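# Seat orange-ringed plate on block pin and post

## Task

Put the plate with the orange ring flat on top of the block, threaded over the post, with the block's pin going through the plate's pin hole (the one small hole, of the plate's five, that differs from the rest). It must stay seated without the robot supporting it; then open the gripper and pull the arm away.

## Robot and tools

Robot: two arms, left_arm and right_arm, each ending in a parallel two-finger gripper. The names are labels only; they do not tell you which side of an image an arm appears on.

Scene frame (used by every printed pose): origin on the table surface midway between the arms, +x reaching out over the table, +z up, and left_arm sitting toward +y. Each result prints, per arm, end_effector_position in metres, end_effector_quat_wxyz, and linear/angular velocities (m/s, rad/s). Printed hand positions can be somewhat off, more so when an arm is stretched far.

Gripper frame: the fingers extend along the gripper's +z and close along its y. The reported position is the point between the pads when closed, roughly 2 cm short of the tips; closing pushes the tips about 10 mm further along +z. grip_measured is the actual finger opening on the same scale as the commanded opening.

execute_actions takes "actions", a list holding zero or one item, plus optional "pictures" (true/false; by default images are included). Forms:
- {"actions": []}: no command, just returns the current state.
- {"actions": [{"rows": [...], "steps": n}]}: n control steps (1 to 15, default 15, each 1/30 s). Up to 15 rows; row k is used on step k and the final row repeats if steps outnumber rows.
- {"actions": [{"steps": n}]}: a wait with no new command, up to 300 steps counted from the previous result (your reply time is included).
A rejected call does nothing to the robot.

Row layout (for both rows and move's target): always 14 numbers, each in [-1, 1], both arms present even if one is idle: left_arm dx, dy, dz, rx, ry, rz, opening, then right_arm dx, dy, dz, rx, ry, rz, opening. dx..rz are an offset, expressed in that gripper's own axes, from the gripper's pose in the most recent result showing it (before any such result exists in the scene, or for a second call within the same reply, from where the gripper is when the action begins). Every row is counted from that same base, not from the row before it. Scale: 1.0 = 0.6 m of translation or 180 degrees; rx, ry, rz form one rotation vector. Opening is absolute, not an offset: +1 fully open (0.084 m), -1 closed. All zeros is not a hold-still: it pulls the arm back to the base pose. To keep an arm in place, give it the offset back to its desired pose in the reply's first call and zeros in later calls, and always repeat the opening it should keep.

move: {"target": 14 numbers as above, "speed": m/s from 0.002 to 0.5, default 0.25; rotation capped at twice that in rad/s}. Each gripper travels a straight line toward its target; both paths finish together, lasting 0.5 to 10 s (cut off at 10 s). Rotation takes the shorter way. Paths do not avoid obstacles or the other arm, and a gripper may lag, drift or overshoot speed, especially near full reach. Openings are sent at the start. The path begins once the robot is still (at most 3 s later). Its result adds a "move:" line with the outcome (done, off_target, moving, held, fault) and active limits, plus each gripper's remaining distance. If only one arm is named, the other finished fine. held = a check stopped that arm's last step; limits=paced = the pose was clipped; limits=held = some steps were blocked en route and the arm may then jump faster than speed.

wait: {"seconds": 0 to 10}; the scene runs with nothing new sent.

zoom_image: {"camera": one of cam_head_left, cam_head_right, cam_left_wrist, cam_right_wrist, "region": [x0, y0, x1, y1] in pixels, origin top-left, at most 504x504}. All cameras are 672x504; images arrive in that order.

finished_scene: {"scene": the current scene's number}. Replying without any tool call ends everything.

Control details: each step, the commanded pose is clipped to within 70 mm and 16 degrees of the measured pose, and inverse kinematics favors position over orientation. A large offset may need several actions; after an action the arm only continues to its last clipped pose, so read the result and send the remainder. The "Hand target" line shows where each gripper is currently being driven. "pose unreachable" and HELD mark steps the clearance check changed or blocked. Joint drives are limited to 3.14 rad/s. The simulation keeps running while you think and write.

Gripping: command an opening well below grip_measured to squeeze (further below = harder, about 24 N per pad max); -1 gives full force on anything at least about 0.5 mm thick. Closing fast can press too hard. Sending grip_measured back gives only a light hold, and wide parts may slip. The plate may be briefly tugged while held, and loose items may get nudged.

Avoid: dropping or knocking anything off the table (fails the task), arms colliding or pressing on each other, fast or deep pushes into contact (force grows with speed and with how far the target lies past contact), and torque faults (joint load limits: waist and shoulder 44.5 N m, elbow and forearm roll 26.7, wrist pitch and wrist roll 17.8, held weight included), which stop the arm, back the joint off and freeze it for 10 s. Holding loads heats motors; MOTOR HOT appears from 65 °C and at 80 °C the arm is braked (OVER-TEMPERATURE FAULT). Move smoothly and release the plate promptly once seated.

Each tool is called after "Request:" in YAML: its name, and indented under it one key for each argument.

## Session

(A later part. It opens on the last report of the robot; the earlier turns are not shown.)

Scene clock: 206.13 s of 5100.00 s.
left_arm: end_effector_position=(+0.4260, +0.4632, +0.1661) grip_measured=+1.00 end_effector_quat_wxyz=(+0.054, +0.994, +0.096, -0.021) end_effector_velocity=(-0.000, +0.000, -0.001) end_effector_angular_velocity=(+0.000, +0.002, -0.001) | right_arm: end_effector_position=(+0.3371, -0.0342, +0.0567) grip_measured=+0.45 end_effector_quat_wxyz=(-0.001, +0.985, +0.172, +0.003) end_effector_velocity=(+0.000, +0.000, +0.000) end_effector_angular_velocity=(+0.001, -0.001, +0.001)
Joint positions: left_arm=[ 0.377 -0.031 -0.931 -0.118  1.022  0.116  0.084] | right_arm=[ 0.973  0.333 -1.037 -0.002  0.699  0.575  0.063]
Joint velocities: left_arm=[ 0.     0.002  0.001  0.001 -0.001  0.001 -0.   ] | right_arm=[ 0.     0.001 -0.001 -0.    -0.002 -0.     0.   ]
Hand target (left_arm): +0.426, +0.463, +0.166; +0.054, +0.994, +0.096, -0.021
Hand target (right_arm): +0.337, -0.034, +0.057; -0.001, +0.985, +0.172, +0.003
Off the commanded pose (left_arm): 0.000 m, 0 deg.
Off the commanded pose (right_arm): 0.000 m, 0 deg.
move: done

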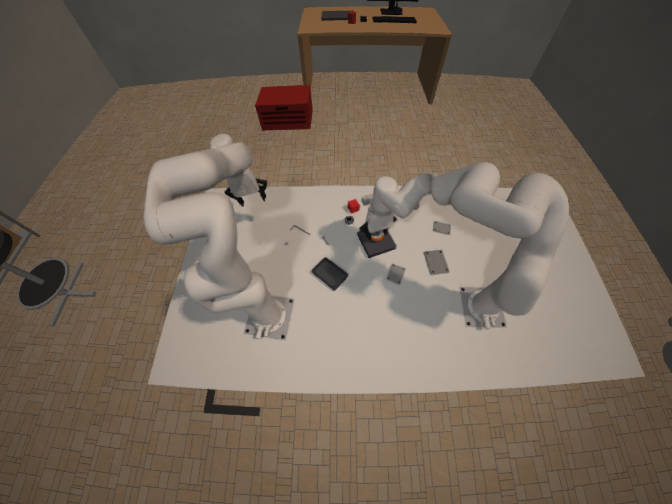

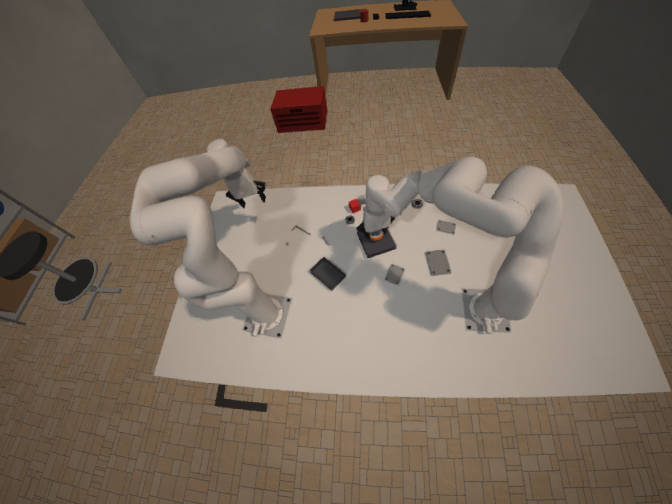

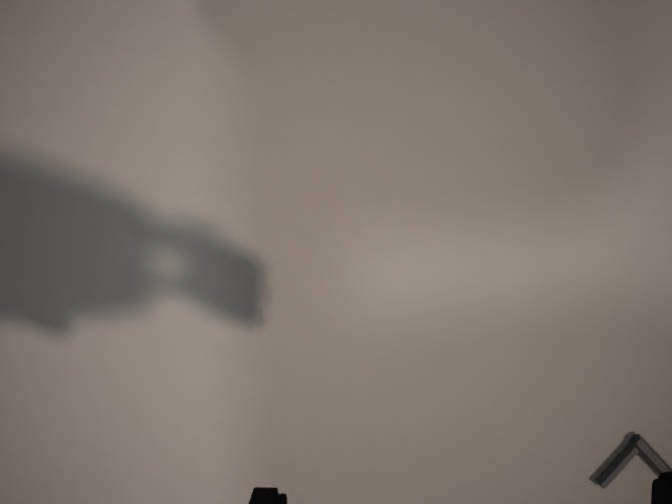

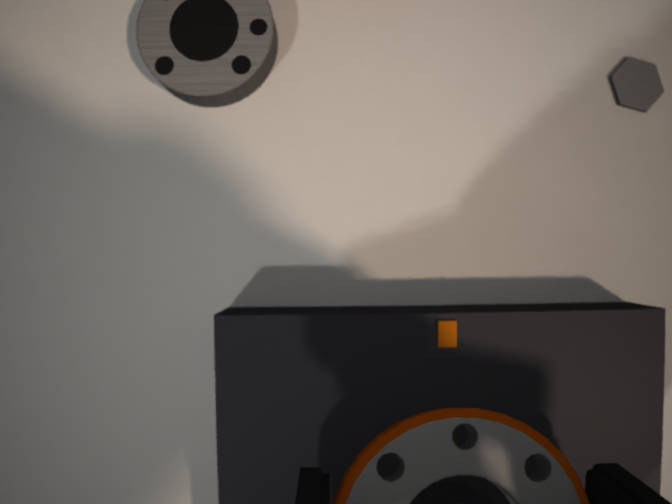

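Request:
move:
  target: [0,0,0,0,0,0,1, 0,0,-0.018,0,0,0,-0.3]
  speed: 0.02

Request:
move:
  target: [0,0,0,0,0,0,1, -0.018,0,0,0,0,0,-0.3]
  speed: 0.02

Request:
move:
  target: [0,0,0,0,0,0,1, 0,0,0.017,0,0,0,-0.3]
  speed: 0.006

Scene clock: 216.67 s of 5100.00 s.
left_arm: end_effector_position=(+0.4260, +0.4632, +0.1661) grip_measured=+1.00 end_effector_quat_wxyz=(+0.054, +0.994, +0.096, -0.021) end_effector_velocity=(-0.000, +0.000, -0.001) end_effector_angular_velocity=(+0.000, +0.002, +0.000) | right_arm: end_effector_position=(+0.3371, -0.0342, +0.0674) grip_measured=+0.45 end_effector_quat_wxyz=(-0.001, +0.985, +0.172, +0.003) end_effector_velocity=(-0.001, -0.001, -0.000) end_effector_angular_velocity=(-0.002, +0.003, -0.002)
Joint positions: left_arm=[ 0.377 -0.031 -0.931 -0.118  1.022  0.116  0.084] | right_arm=[ 0.973  0.311 -1.042 -0.002  0.725  0.575  0.063]
Joint velocities: left_arm=[ 0.001  0.001  0.     0.001 -0.    -0.     0.   ] | right_arm=[-0.001 -0.001  0.001  0.002  0.003 -0.    -0.   ]
Hand target (left_arm): +0.426, +0.463, +0.166; +0.054, +0.994, +0.096, -0.021
Hand target (right_arm): +0.337, -0.034, +0.068; -0.001, +0.985, +0.172, +0.003
Off the commanded pose (left_arm): 0.000 m, 0 deg.
Off the commanded pose (right_arm): 0.000 m, 0 deg.
After step 90, 6.73 s passed at rest.
move: done

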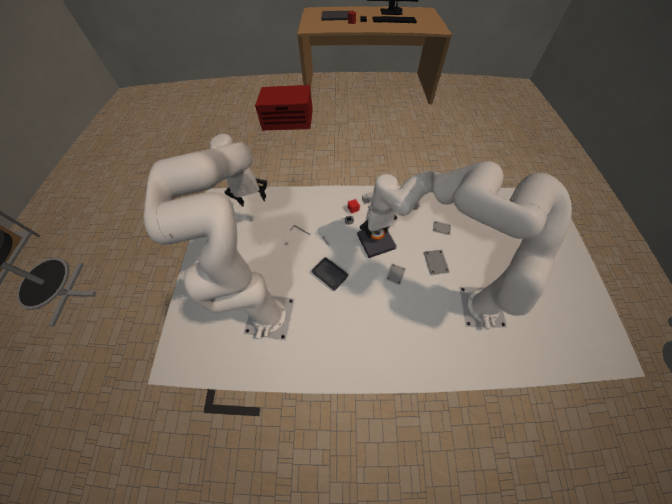

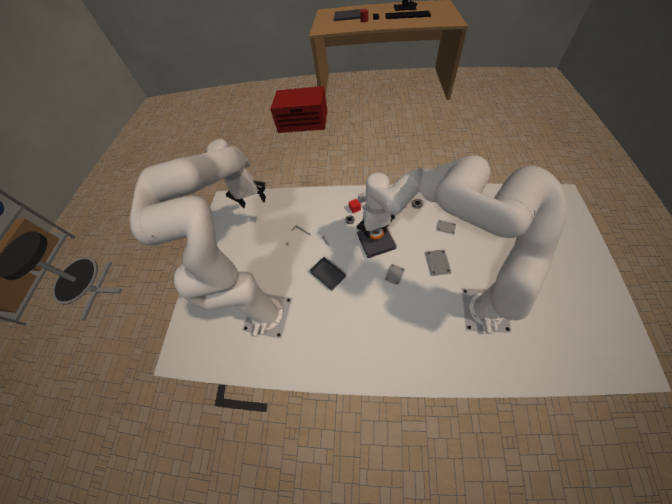

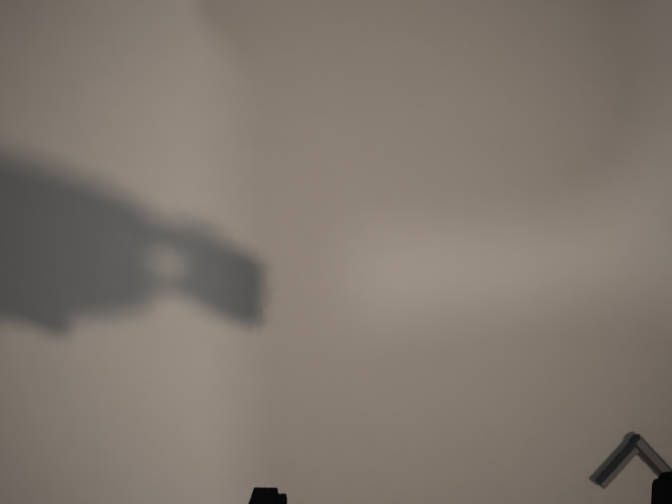

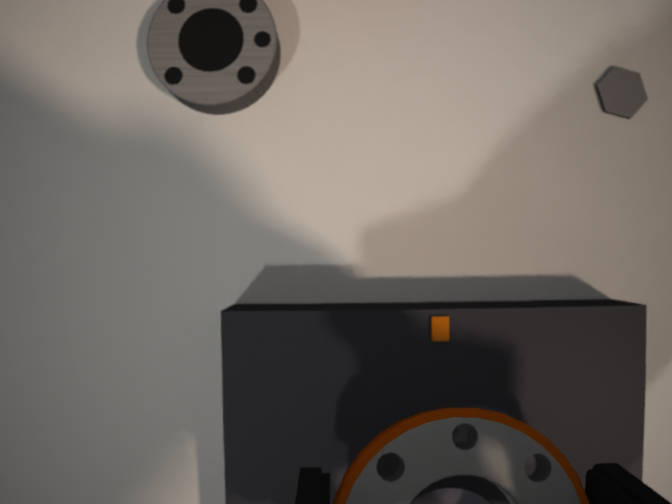

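Scene clock: 217.47 s of 5100.00 s.
left_arm: end_effector_position=(+0.4260, +0.4632, +0.1661) grip_measured=+1.00 end_effector_quat_wxyz=(+0.054, +0.994, +0.096, -0.021) end_effector_velocity=(-0.000, -0.000, +0.001) end_effector_angular_velocity=(+0.002, -0.001, -0.002) | right_arm: end_effector_position=(+0.3271, -0.0378, +0.0673) grip_measured=+0.45 end_effector_quat_wxyz=(-0.001, +0.985, +0.172, +0.003) end_effector_velocity=(-0.001, -0.001, -0.000) end_effector_angular_velocity=(-0.001, -0.000, -0.000)
Joint positions: left_arm=[ 0.377 -0.031 -0.931 -0.118  1.022  0.116  0.084] | right_arm=[ 0.985  0.285 -1.005 -0.003  0.713  0.586  0.063]
Joint velocities: left_arm=[-0.001 -0.003  0.001  0.001 -0.     0.    -0.   ] | right_arm=[ 0.    -0.003  0.005 -0.002 -0.001  0.002  0.   ]
Hand target (left_arm): +0.426, +0.463, +0.166; +0.054, +0.994, +0.096, -0.021
Hand target (right_arm): +0.327, -0.038, +0.067; -0.001, +0.985, +0.172, +0.003
Off the commanded pose (left_arm): 0.000 m, 0 deg.
Off the commanded pose (right_arm): 0.000 m, 0 deg.
move: done

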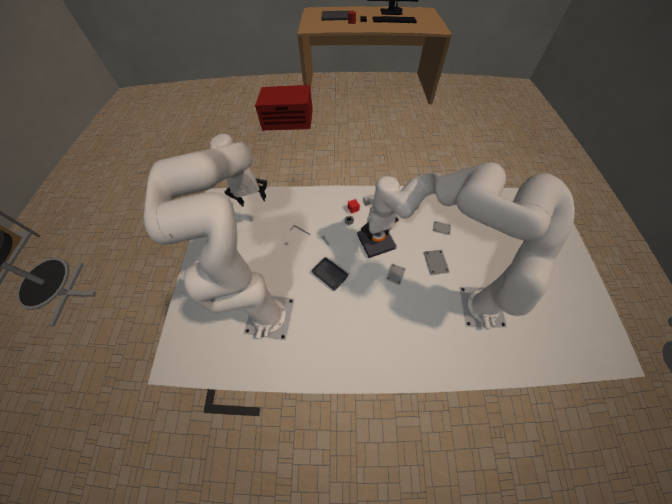

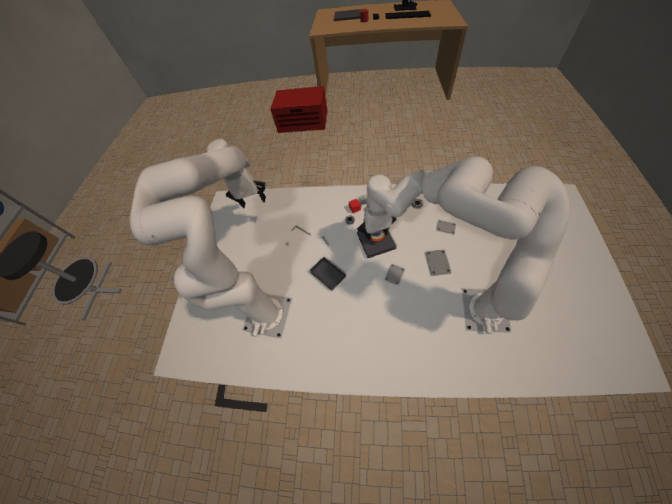

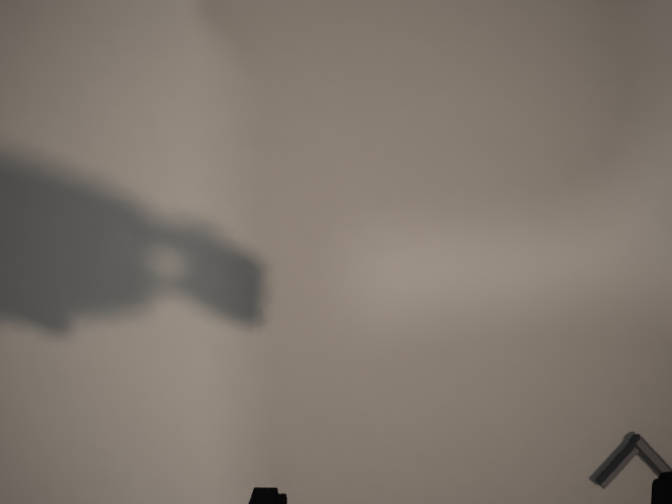

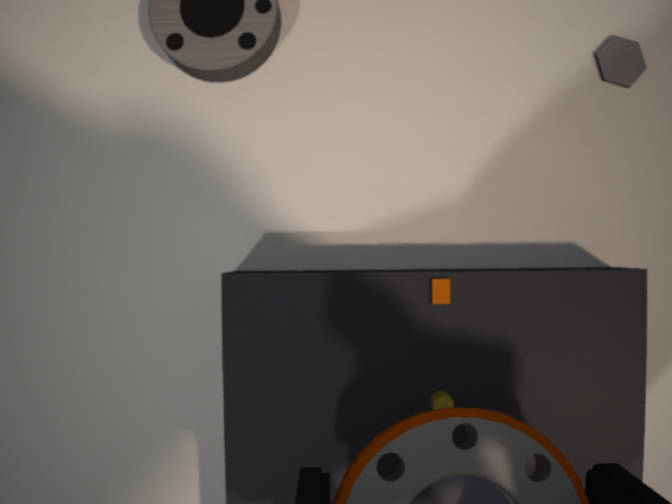

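Scene clock: 219.40 s of 5100.00 s.
left_arm: end_effector_position=(+0.4260, +0.4632, +0.1661) grip_measured=+1.00 end_effector_quat_wxyz=(+0.054, +0.994, +0.096, -0.021) end_effector_velocity=(+0.000, +0.001, +0.000) end_effector_angular_velocity=(-0.000, -0.001, +0.001) | right_arm: end_effector_position=(+0.3268, -0.0376, +0.0572) grip_measured=+0.45 end_effector_quat_wxyz=(-0.001, +0.985, +0.173, +0.003) end_effector_velocity=(+0.000, -0.000, +0.000) end_effector_angular_velocity=(-0.001, -0.000, +0.000)
Joint positions: left_arm=[ 0.377 -0.031 -0.931 -0.118  1.022  0.116  0.084] | right_arm=[ 0.985  0.307 -1.    -0.002  0.688  0.586  0.063]
Joint velocities: left_arm=[ 0.001  0.001 -0.001 -0.     0.     0.001  0.   ] | right_arm=[-0.    -0.    -0.    -0.001  0.001  0.     0.   ]
Hand target (left_arm): +0.426, +0.463, +0.166; +0.054, +0.994, +0.096, -0.021
Hand target (right_arm): +0.327, -0.038, +0.057; -0.001, +0.985, +0.172, +0.003
Off the commanded pose (left_arm): 0.000 m, 0 deg.
Off the commanded pose (right_arm): 0.000 m, 0 deg.
move: done

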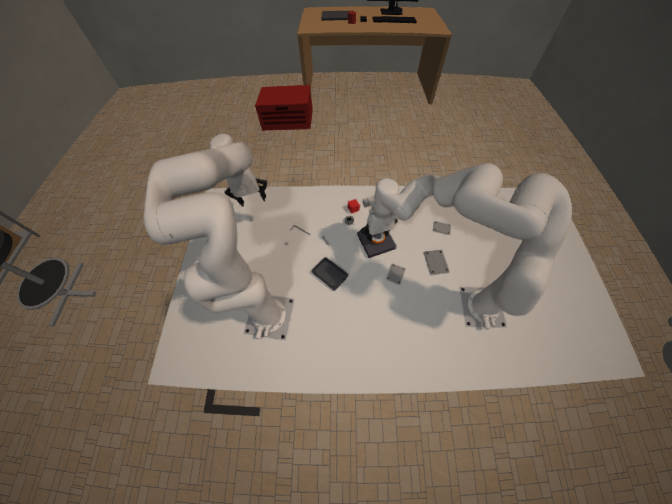

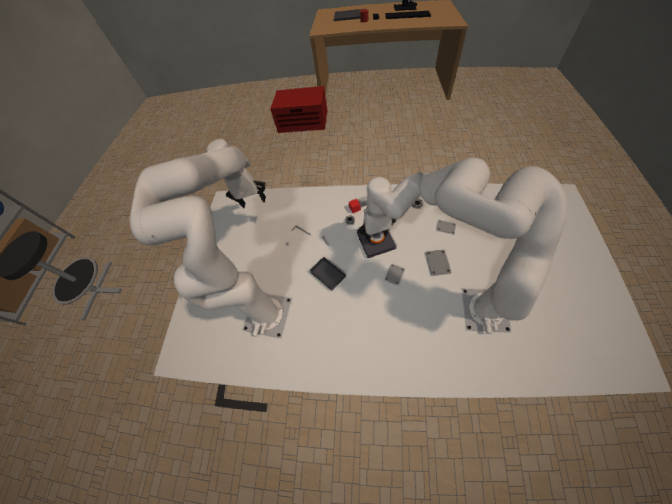

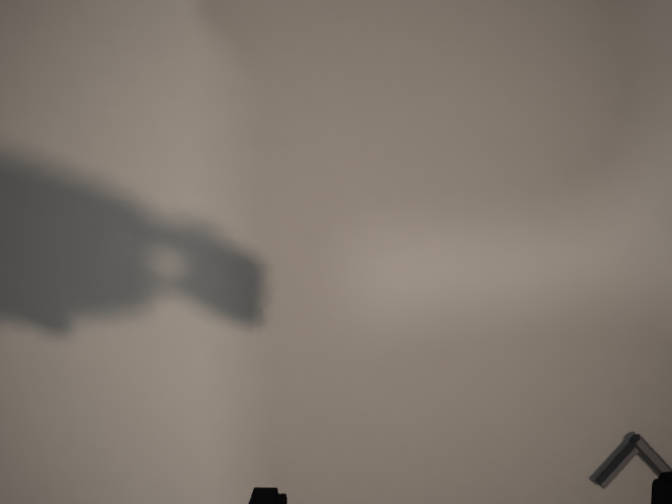

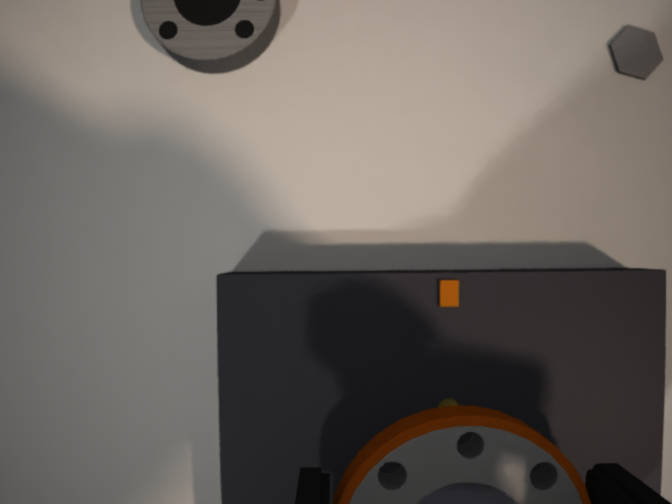

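Request:
move:
  target: [0,0,0,0,0,0,1, 0.0027,0,-0.003,0,0,0,-0.3]
  speed: 0.006

Request:
move:
  target: [0,0,0,0,0,0,1, 0,0,0.008,0,0,0,-0.3]
  speed: 0.005

Scene clock: 230.20 s of 5100.00 s.
left_arm: end_effector_position=(+0.4260, +0.4632, +0.1661) grip_measured=+1.00 end_effector_quat_wxyz=(+0.054, +0.994, +0.096, -0.021) end_effector_velocity=(-0.000, +0.000, -0.000) end_effector_angular_velocity=(-0.001, +0.000, +0.002) | right_arm: end_effector_position=(+0.3281, -0.0379, +0.0582) grip_measured=+0.45 end_effector_quat_wxyz=(-0.001, +0.985, +0.172, +0.002) end_effector_velocity=(+0.000, +0.001, +0.001) end_effector_angular_velocity=(+0.003, +0.000, -0.002)
Joint positions: left_arm=[ 0.377 -0.031 -0.931 -0.118  1.022  0.116  0.084] | right_arm=[ 0.983  0.307 -1.005 -0.003  0.694  0.585  0.063]
Joint velocities: left_arm=[ 0.001 -0.     0.001 -0.001 -0.    -0.001 -0.   ] | right_arm=[-0.    -0.001 -0.002  0.003  0.001 -0.001 -0.   ]
Hand target (left_arm): +0.426, +0.463, +0.166; +0.054, +0.994, +0.096, -0.021
Hand target (right_arm): +0.328, -0.037, +0.059; -0.001, +0.985, +0.173, +0.003
Off the commanded pose (left_arm): 0.000 m, 0 deg.
Off the commanded pose (right_arm): 0.001 m, 0 deg.
After step 90, 7.10 s passed at rest.
move: done

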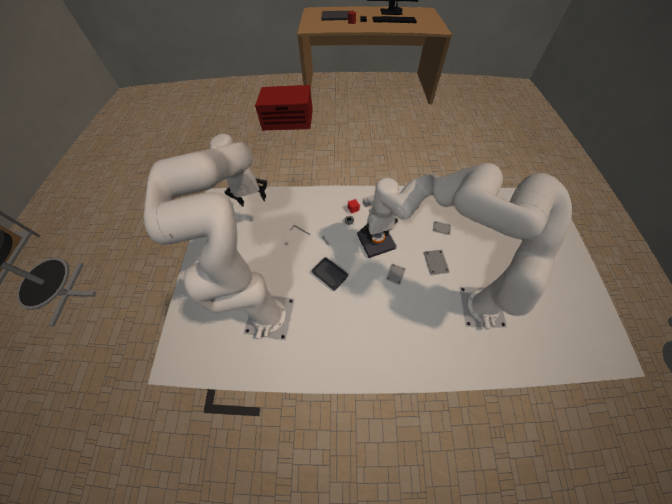

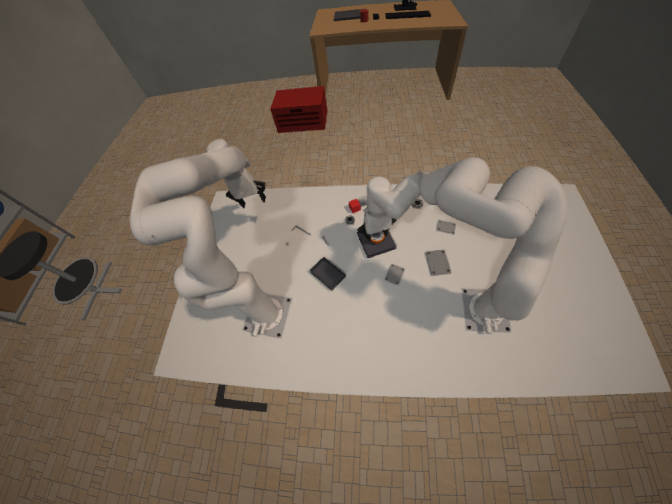

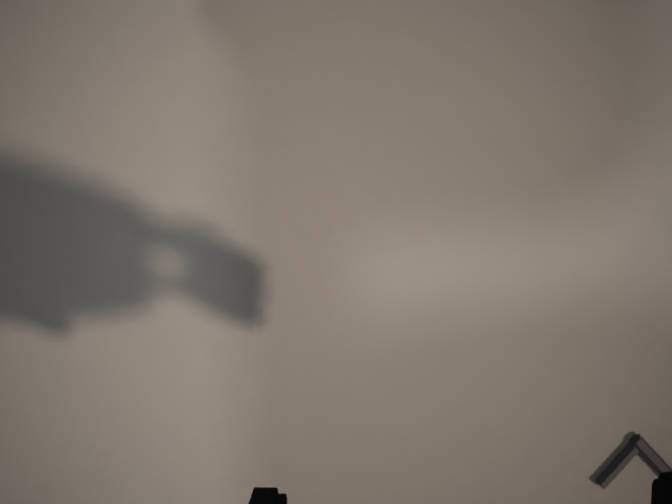

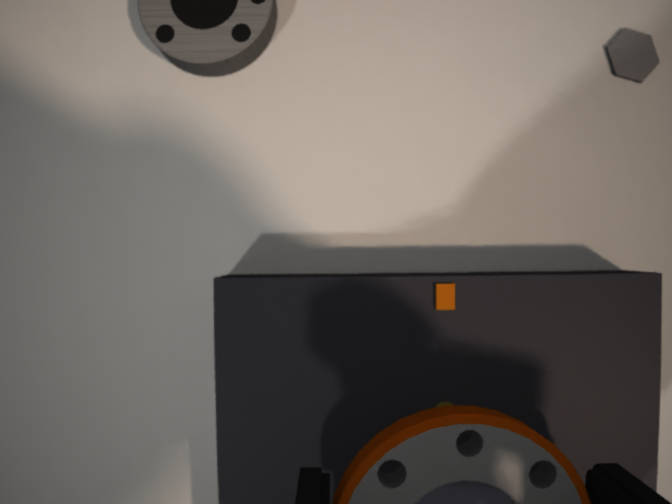

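Scene clock: 231.37 s of 5100.00 s.
left_arm: end_effector_position=(+0.4260, +0.4632, +0.1661) grip_measured=+1.00 end_effector_quat_wxyz=(+0.054, +0.994, +0.096, -0.021) end_effector_velocity=(-0.000, +0.001, +0.000) end_effector_angular_velocity=(+0.001, +0.000, +0.000) | right_arm: end_effector_position=(+0.3283, -0.0377, +0.0537) grip_measured=+0.45 end_effector_quat_wxyz=(-0.001, +0.985, +0.172, +0.002) end_effector_velocity=(-0.000, +0.000, -0.000) end_effector_angular_velocity=(+0.000, +0.001, -0.001)
Joint positions: left_arm=[ 0.377 -0.031 -0.931 -0.118  1.022  0.116  0.084] | right_arm=[ 0.983  0.317 -1.004 -0.003  0.682  0.585  0.063]
Joint velocities: left_arm=[ 0.001  0.    -0.001  0.001  0.001 -0.     0.   ] | right_arm=[ 0.     0.001  0.     0.001 -0.001  0.     0.   ]
Hand target (left_arm): +0.426, +0.463, +0.166; +0.054, +0.994, +0.096, -0.021
Hand target (right_arm): +0.328, -0.038, +0.053; -0.001, +0.985, +0.172, +0.002
Off the commanded pose (left_arm): 0.000 m, 0 deg.
Off the commanded pose (right_arm): 0.000 m, 0 deg.
move: done

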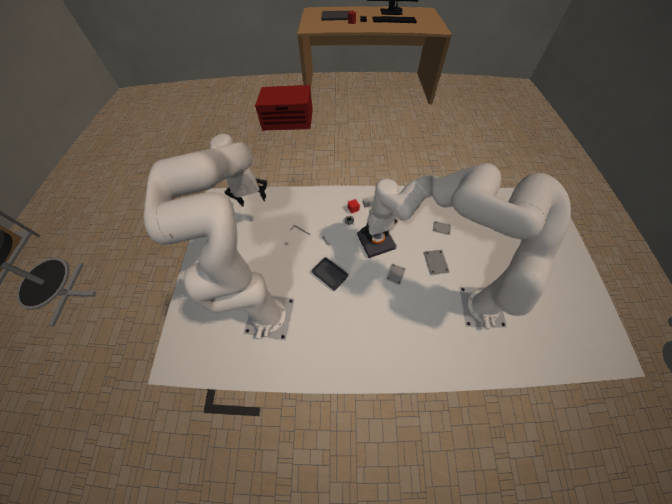

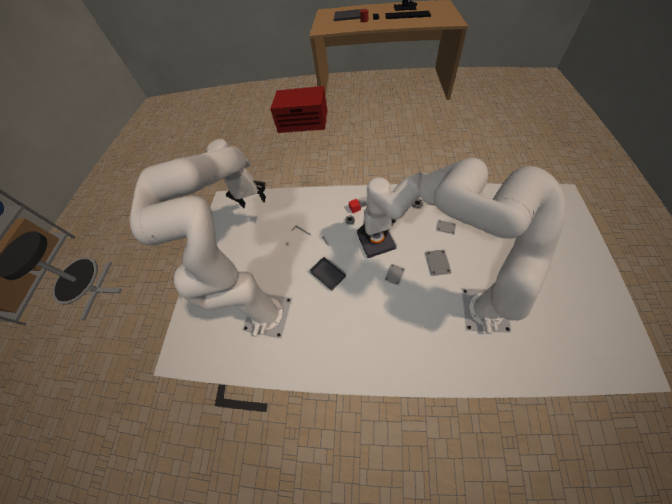

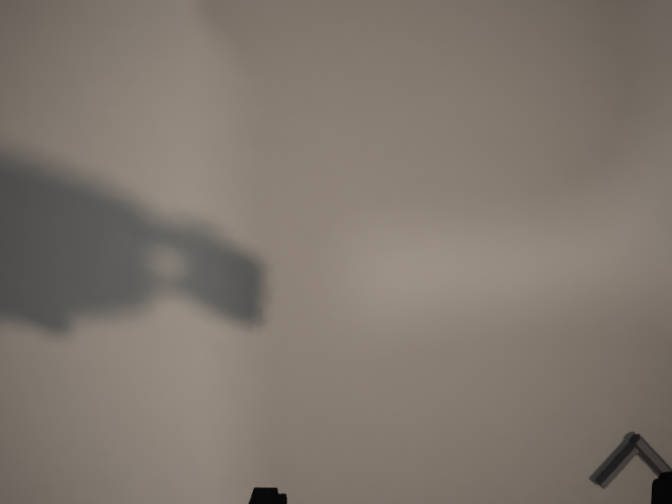

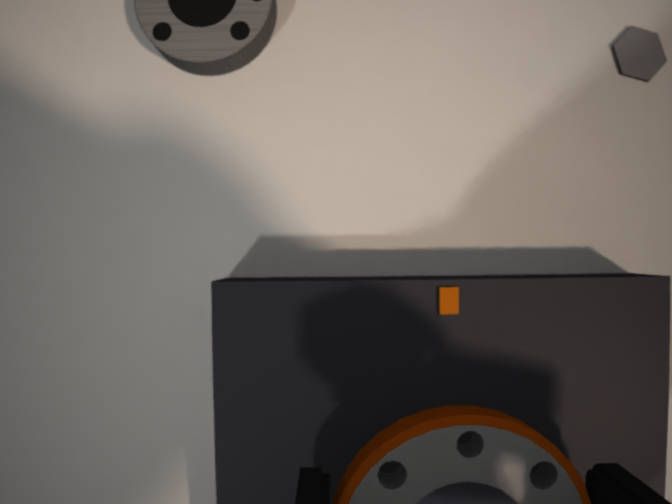

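Going on level. Continue down.

Request:
move:
  target: [0,0,0,0,0,0,1, 0,0,0.015,0,0,-0.004,-0.3]
  speed: 0.005

Scene clock: 234.43 s of 5100.00 s.
left_arm: end_effector_position=(+0.4260, +0.4632, +0.1661) grip_measured=+1.00 end_effector_quat_wxyz=(+0.054, +0.994, +0.096, -0.021) end_effector_velocity=(-0.000, -0.000, -0.000) end_effector_angular_velocity=(-0.002, +0.001, +0.000) | right_arm: end_effector_position=(+0.3284, -0.0376, +0.0455) grip_measured=+0.45 end_effector_quat_wxyz=(-0.001, +0.984, +0.178, +0.002) end_effector_velocity=(+0.001, -0.000, -0.003) end_effector_angular_velocity=(+0.000, -0.003, +0.003)
Joint positions: left_arm=[ 0.377 -0.031 -0.931 -0.118  1.022  0.116  0.084] | right_arm=[ 0.983  0.335 -1.001 -0.003  0.661  0.572  0.063]
Joint velocities: left_arm=[-0.    -0.     0.001 -0.001  0.001  0.001 -0.   ] | right_arm=[-0.002  0.007 -0.    -0.003 -0.009 -0.002 -0.001]
Hand target (left_arm): +0.426, +0.463, +0.166; +0.054, +0.994, +0.096, -0.021
Hand target (right_arm): +0.328, -0.038, +0.045; -0.001, +0.984, +0.179, +0.002
Off the commanded pose (left_arm): 0.000 m, 0 deg.
Off the commanded pose (right_arm): 0.001 m, 0 deg.
move: done

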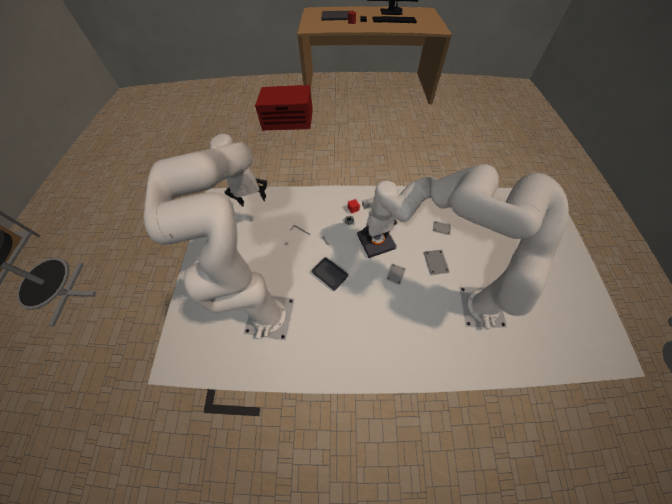

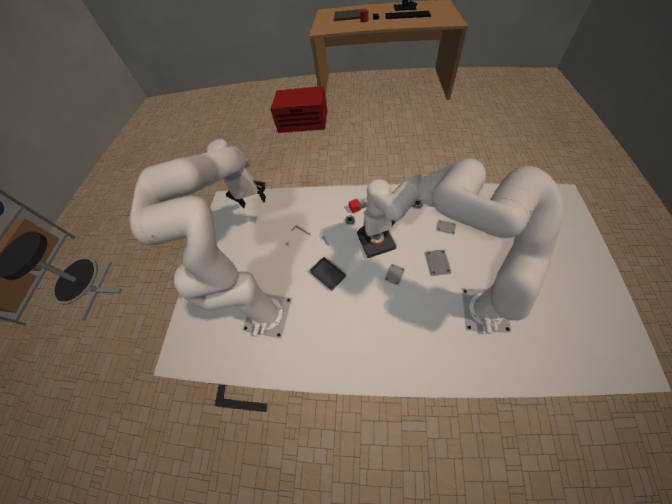

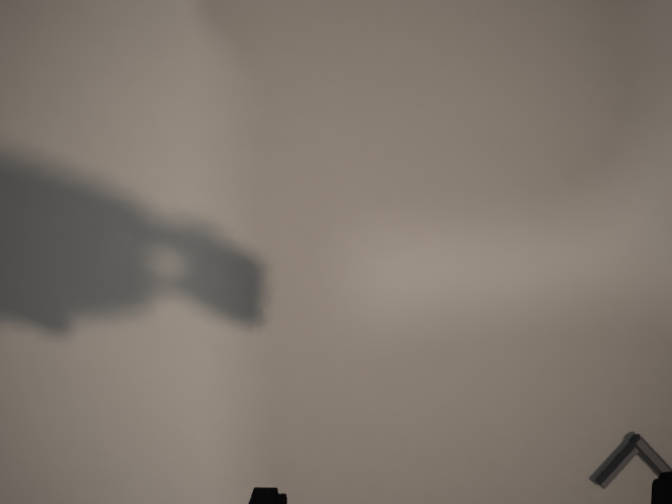

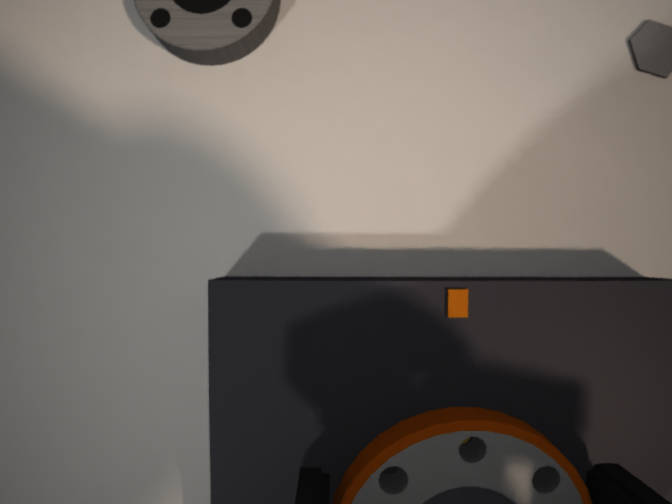

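Request:
move:
  target: [0,0,0,0,0,0,1, 0,0,0,0,0,0,0.75]
  speed: 0.02

Request:
move:
  target: [0,0,0,0,0,0,1, -0.05,0,-0.09,0,0,0,0.75]
  speed: 0.08

Request:
zoom_image:
  camera: "cam_right_wrist"
  region: [280, 180, 600, 500]

Scene clock: 237.37 s of 5100.00 s.
left_arm: end_effector_position=(+0.4260, +0.4632, +0.1661) grip_measured=+1.00 end_effector_quat_wxyz=(+0.054, +0.994, +0.096, -0.021) end_effector_velocity=(-0.000, +0.000, -0.000) end_effector_angular_velocity=(+0.001, +0.000, +0.001) | right_arm: end_effector_position=(+0.3283, -0.0377, +0.0454) grip_measured=+0.75 end_effector_quat_wxyz=(-0.001, +0.984, +0.178, +0.002) end_effector_velocity=(-0.000, +0.001, +0.001) end_effector_angular_velocity=(+0.001, -0.002, +0.002)
Joint positions: left_arm=[ 0.377 -0.031 -0.931 -0.118  1.022  0.116  0.084] | right_arm=[ 0.983  0.335 -1.001 -0.003  0.661  0.572  0.075]
Joint velocities: left_arm=[ 0.    -0.     0.     0.001 -0.    -0.001  0.   ] | right_arm=[ 0.001 -0.001 -0.    -0.001  0.     0.     0.   ]
Hand target (left_arm): +0.426, +0.463, +0.166; +0.054, +0.994, +0.096, -0.021
Hand target (right_arm): +0.328, -0.038, +0.046; -0.001, +0.984, +0.178, +0.002
Off the commanded pose (left_arm): 0.000 m, 0 deg.
Off the commanded pose (right_arm): 0.000 m, 0 deg.
move: done

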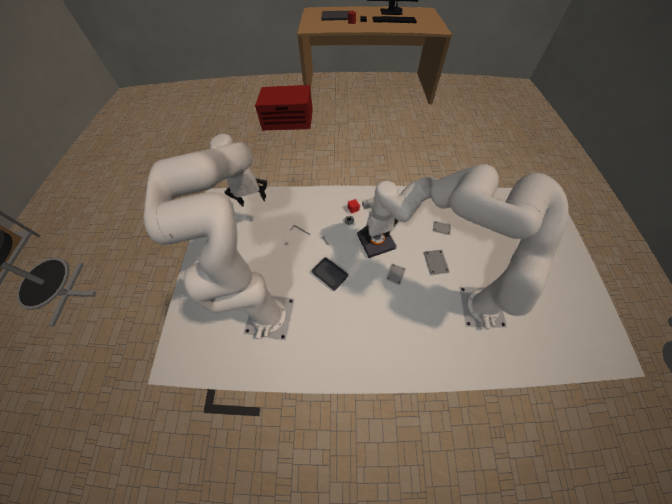

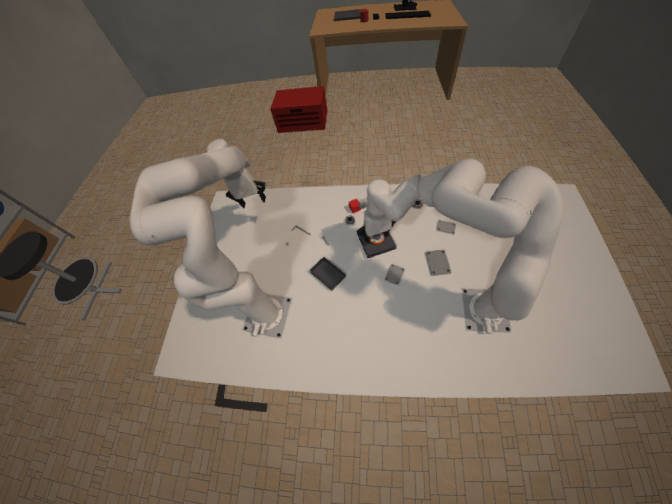

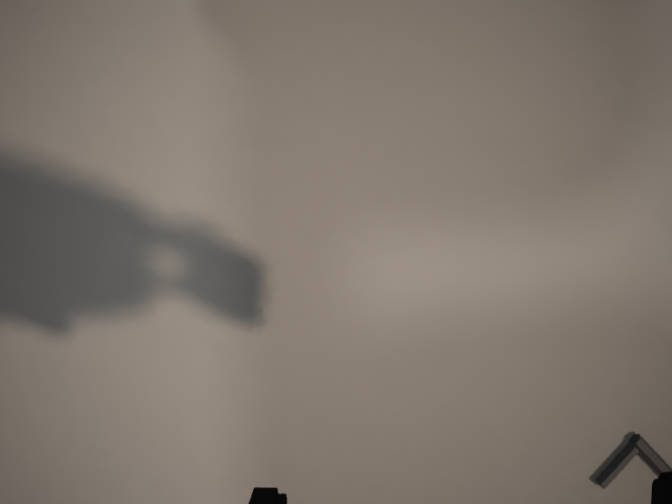

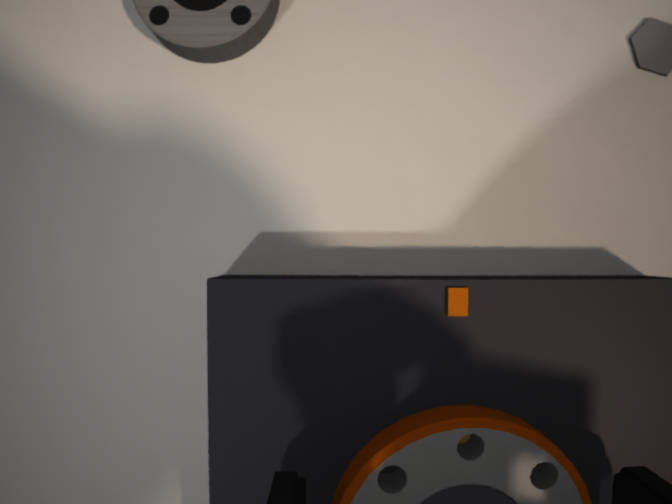

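Scene clock: 238.53 s of 5100.00 s.
left_arm: end_effector_position=(+0.4260, +0.4632, +0.1661) grip_measured=+1.00 end_effector_quat_wxyz=(+0.054, +0.994, +0.096, -0.021) end_effector_velocity=(-0.000, -0.000, -0.000) end_effector_angular_velocity=(-0.000, +0.000, -0.000) | right_arm: end_effector_position=(+0.3001, -0.0484, +0.0988) grip_measured=+0.75 end_effector_quat_wxyz=(-0.001, +0.984, +0.178, +0.002) end_effector_velocity=(-0.001, +0.000, +0.002) end_effector_angular_velocity=(+0.001, +0.001, -0.001)
Joint positions: left_arm=[ 0.377 -0.031 -0.931 -0.118  1.022  0.116  0.084] | right_arm=[ 1.017  0.153 -0.93  -0.003  0.773  0.607  0.075]
Joint velocities: left_arm=[-0.001 -0.     0.001 -0.     0.     0.    -0.   ] | right_arm=[ 0.001 -0.006  0.     0.002  0.005  0.001  0.   ]
Hand target (left_arm): +0.426, +0.463, +0.166; +0.054, +0.994, +0.096, -0.021
Hand target (right_arm): +0.300, -0.048, +0.099; -0.001, +0.984, +0.178, +0.002
Off the commanded pose (left_arm): 0.000 m, 0 deg.
Off the commanded pose (right_arm): 0.000 m, 0 deg.
move: done

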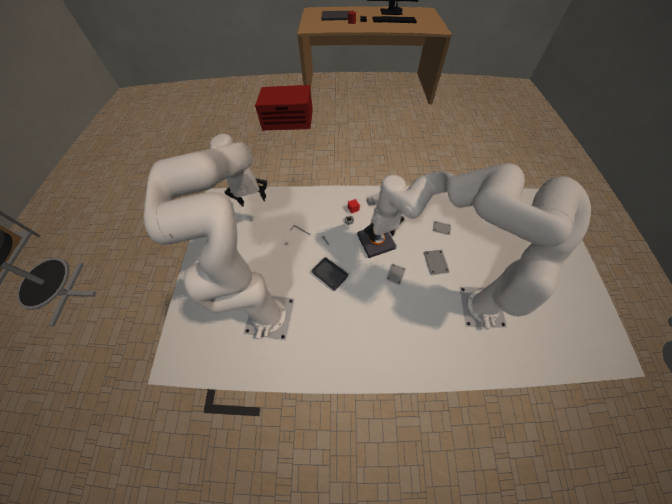

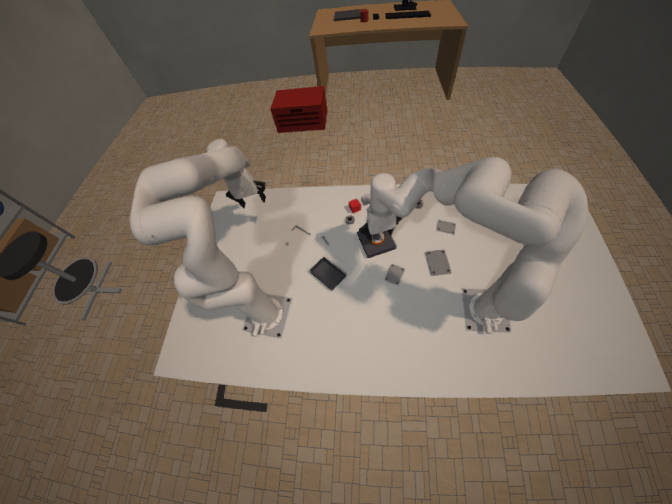

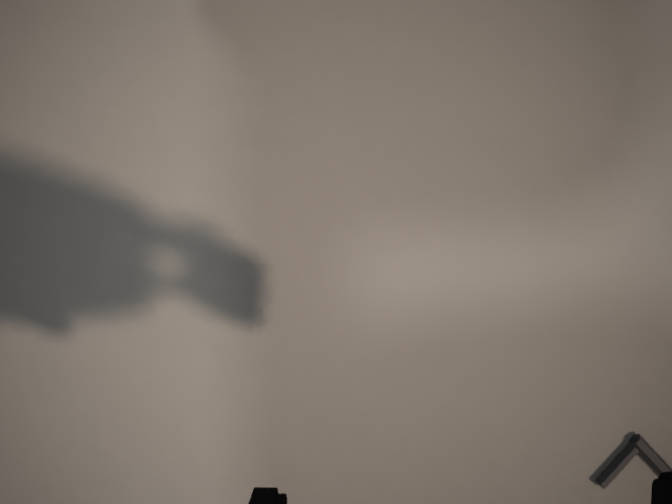

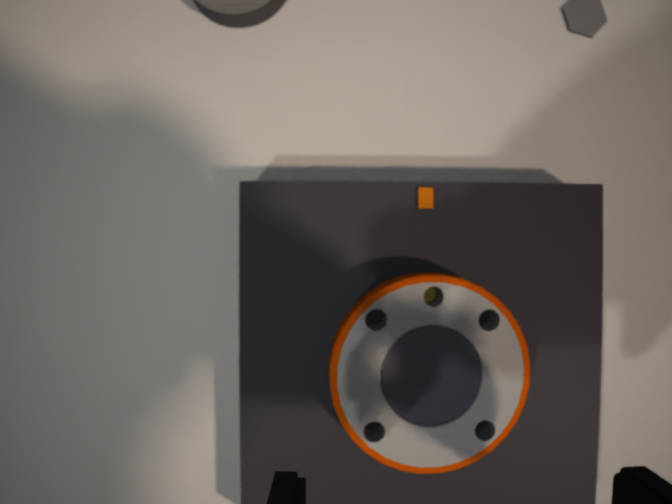

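Region (280, 180, 600, 500) of cam_right_wrist's 672x504 image, scaled by 1.575, with more detail than that image has.

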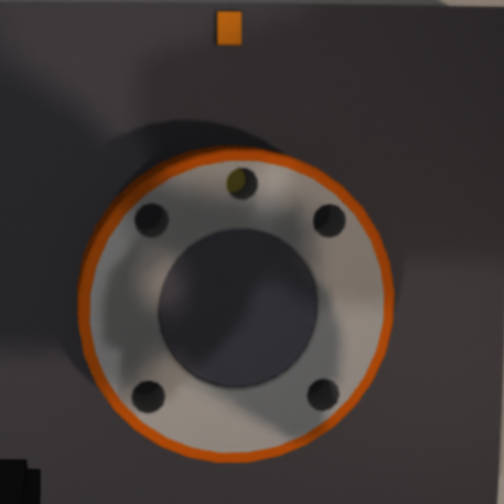

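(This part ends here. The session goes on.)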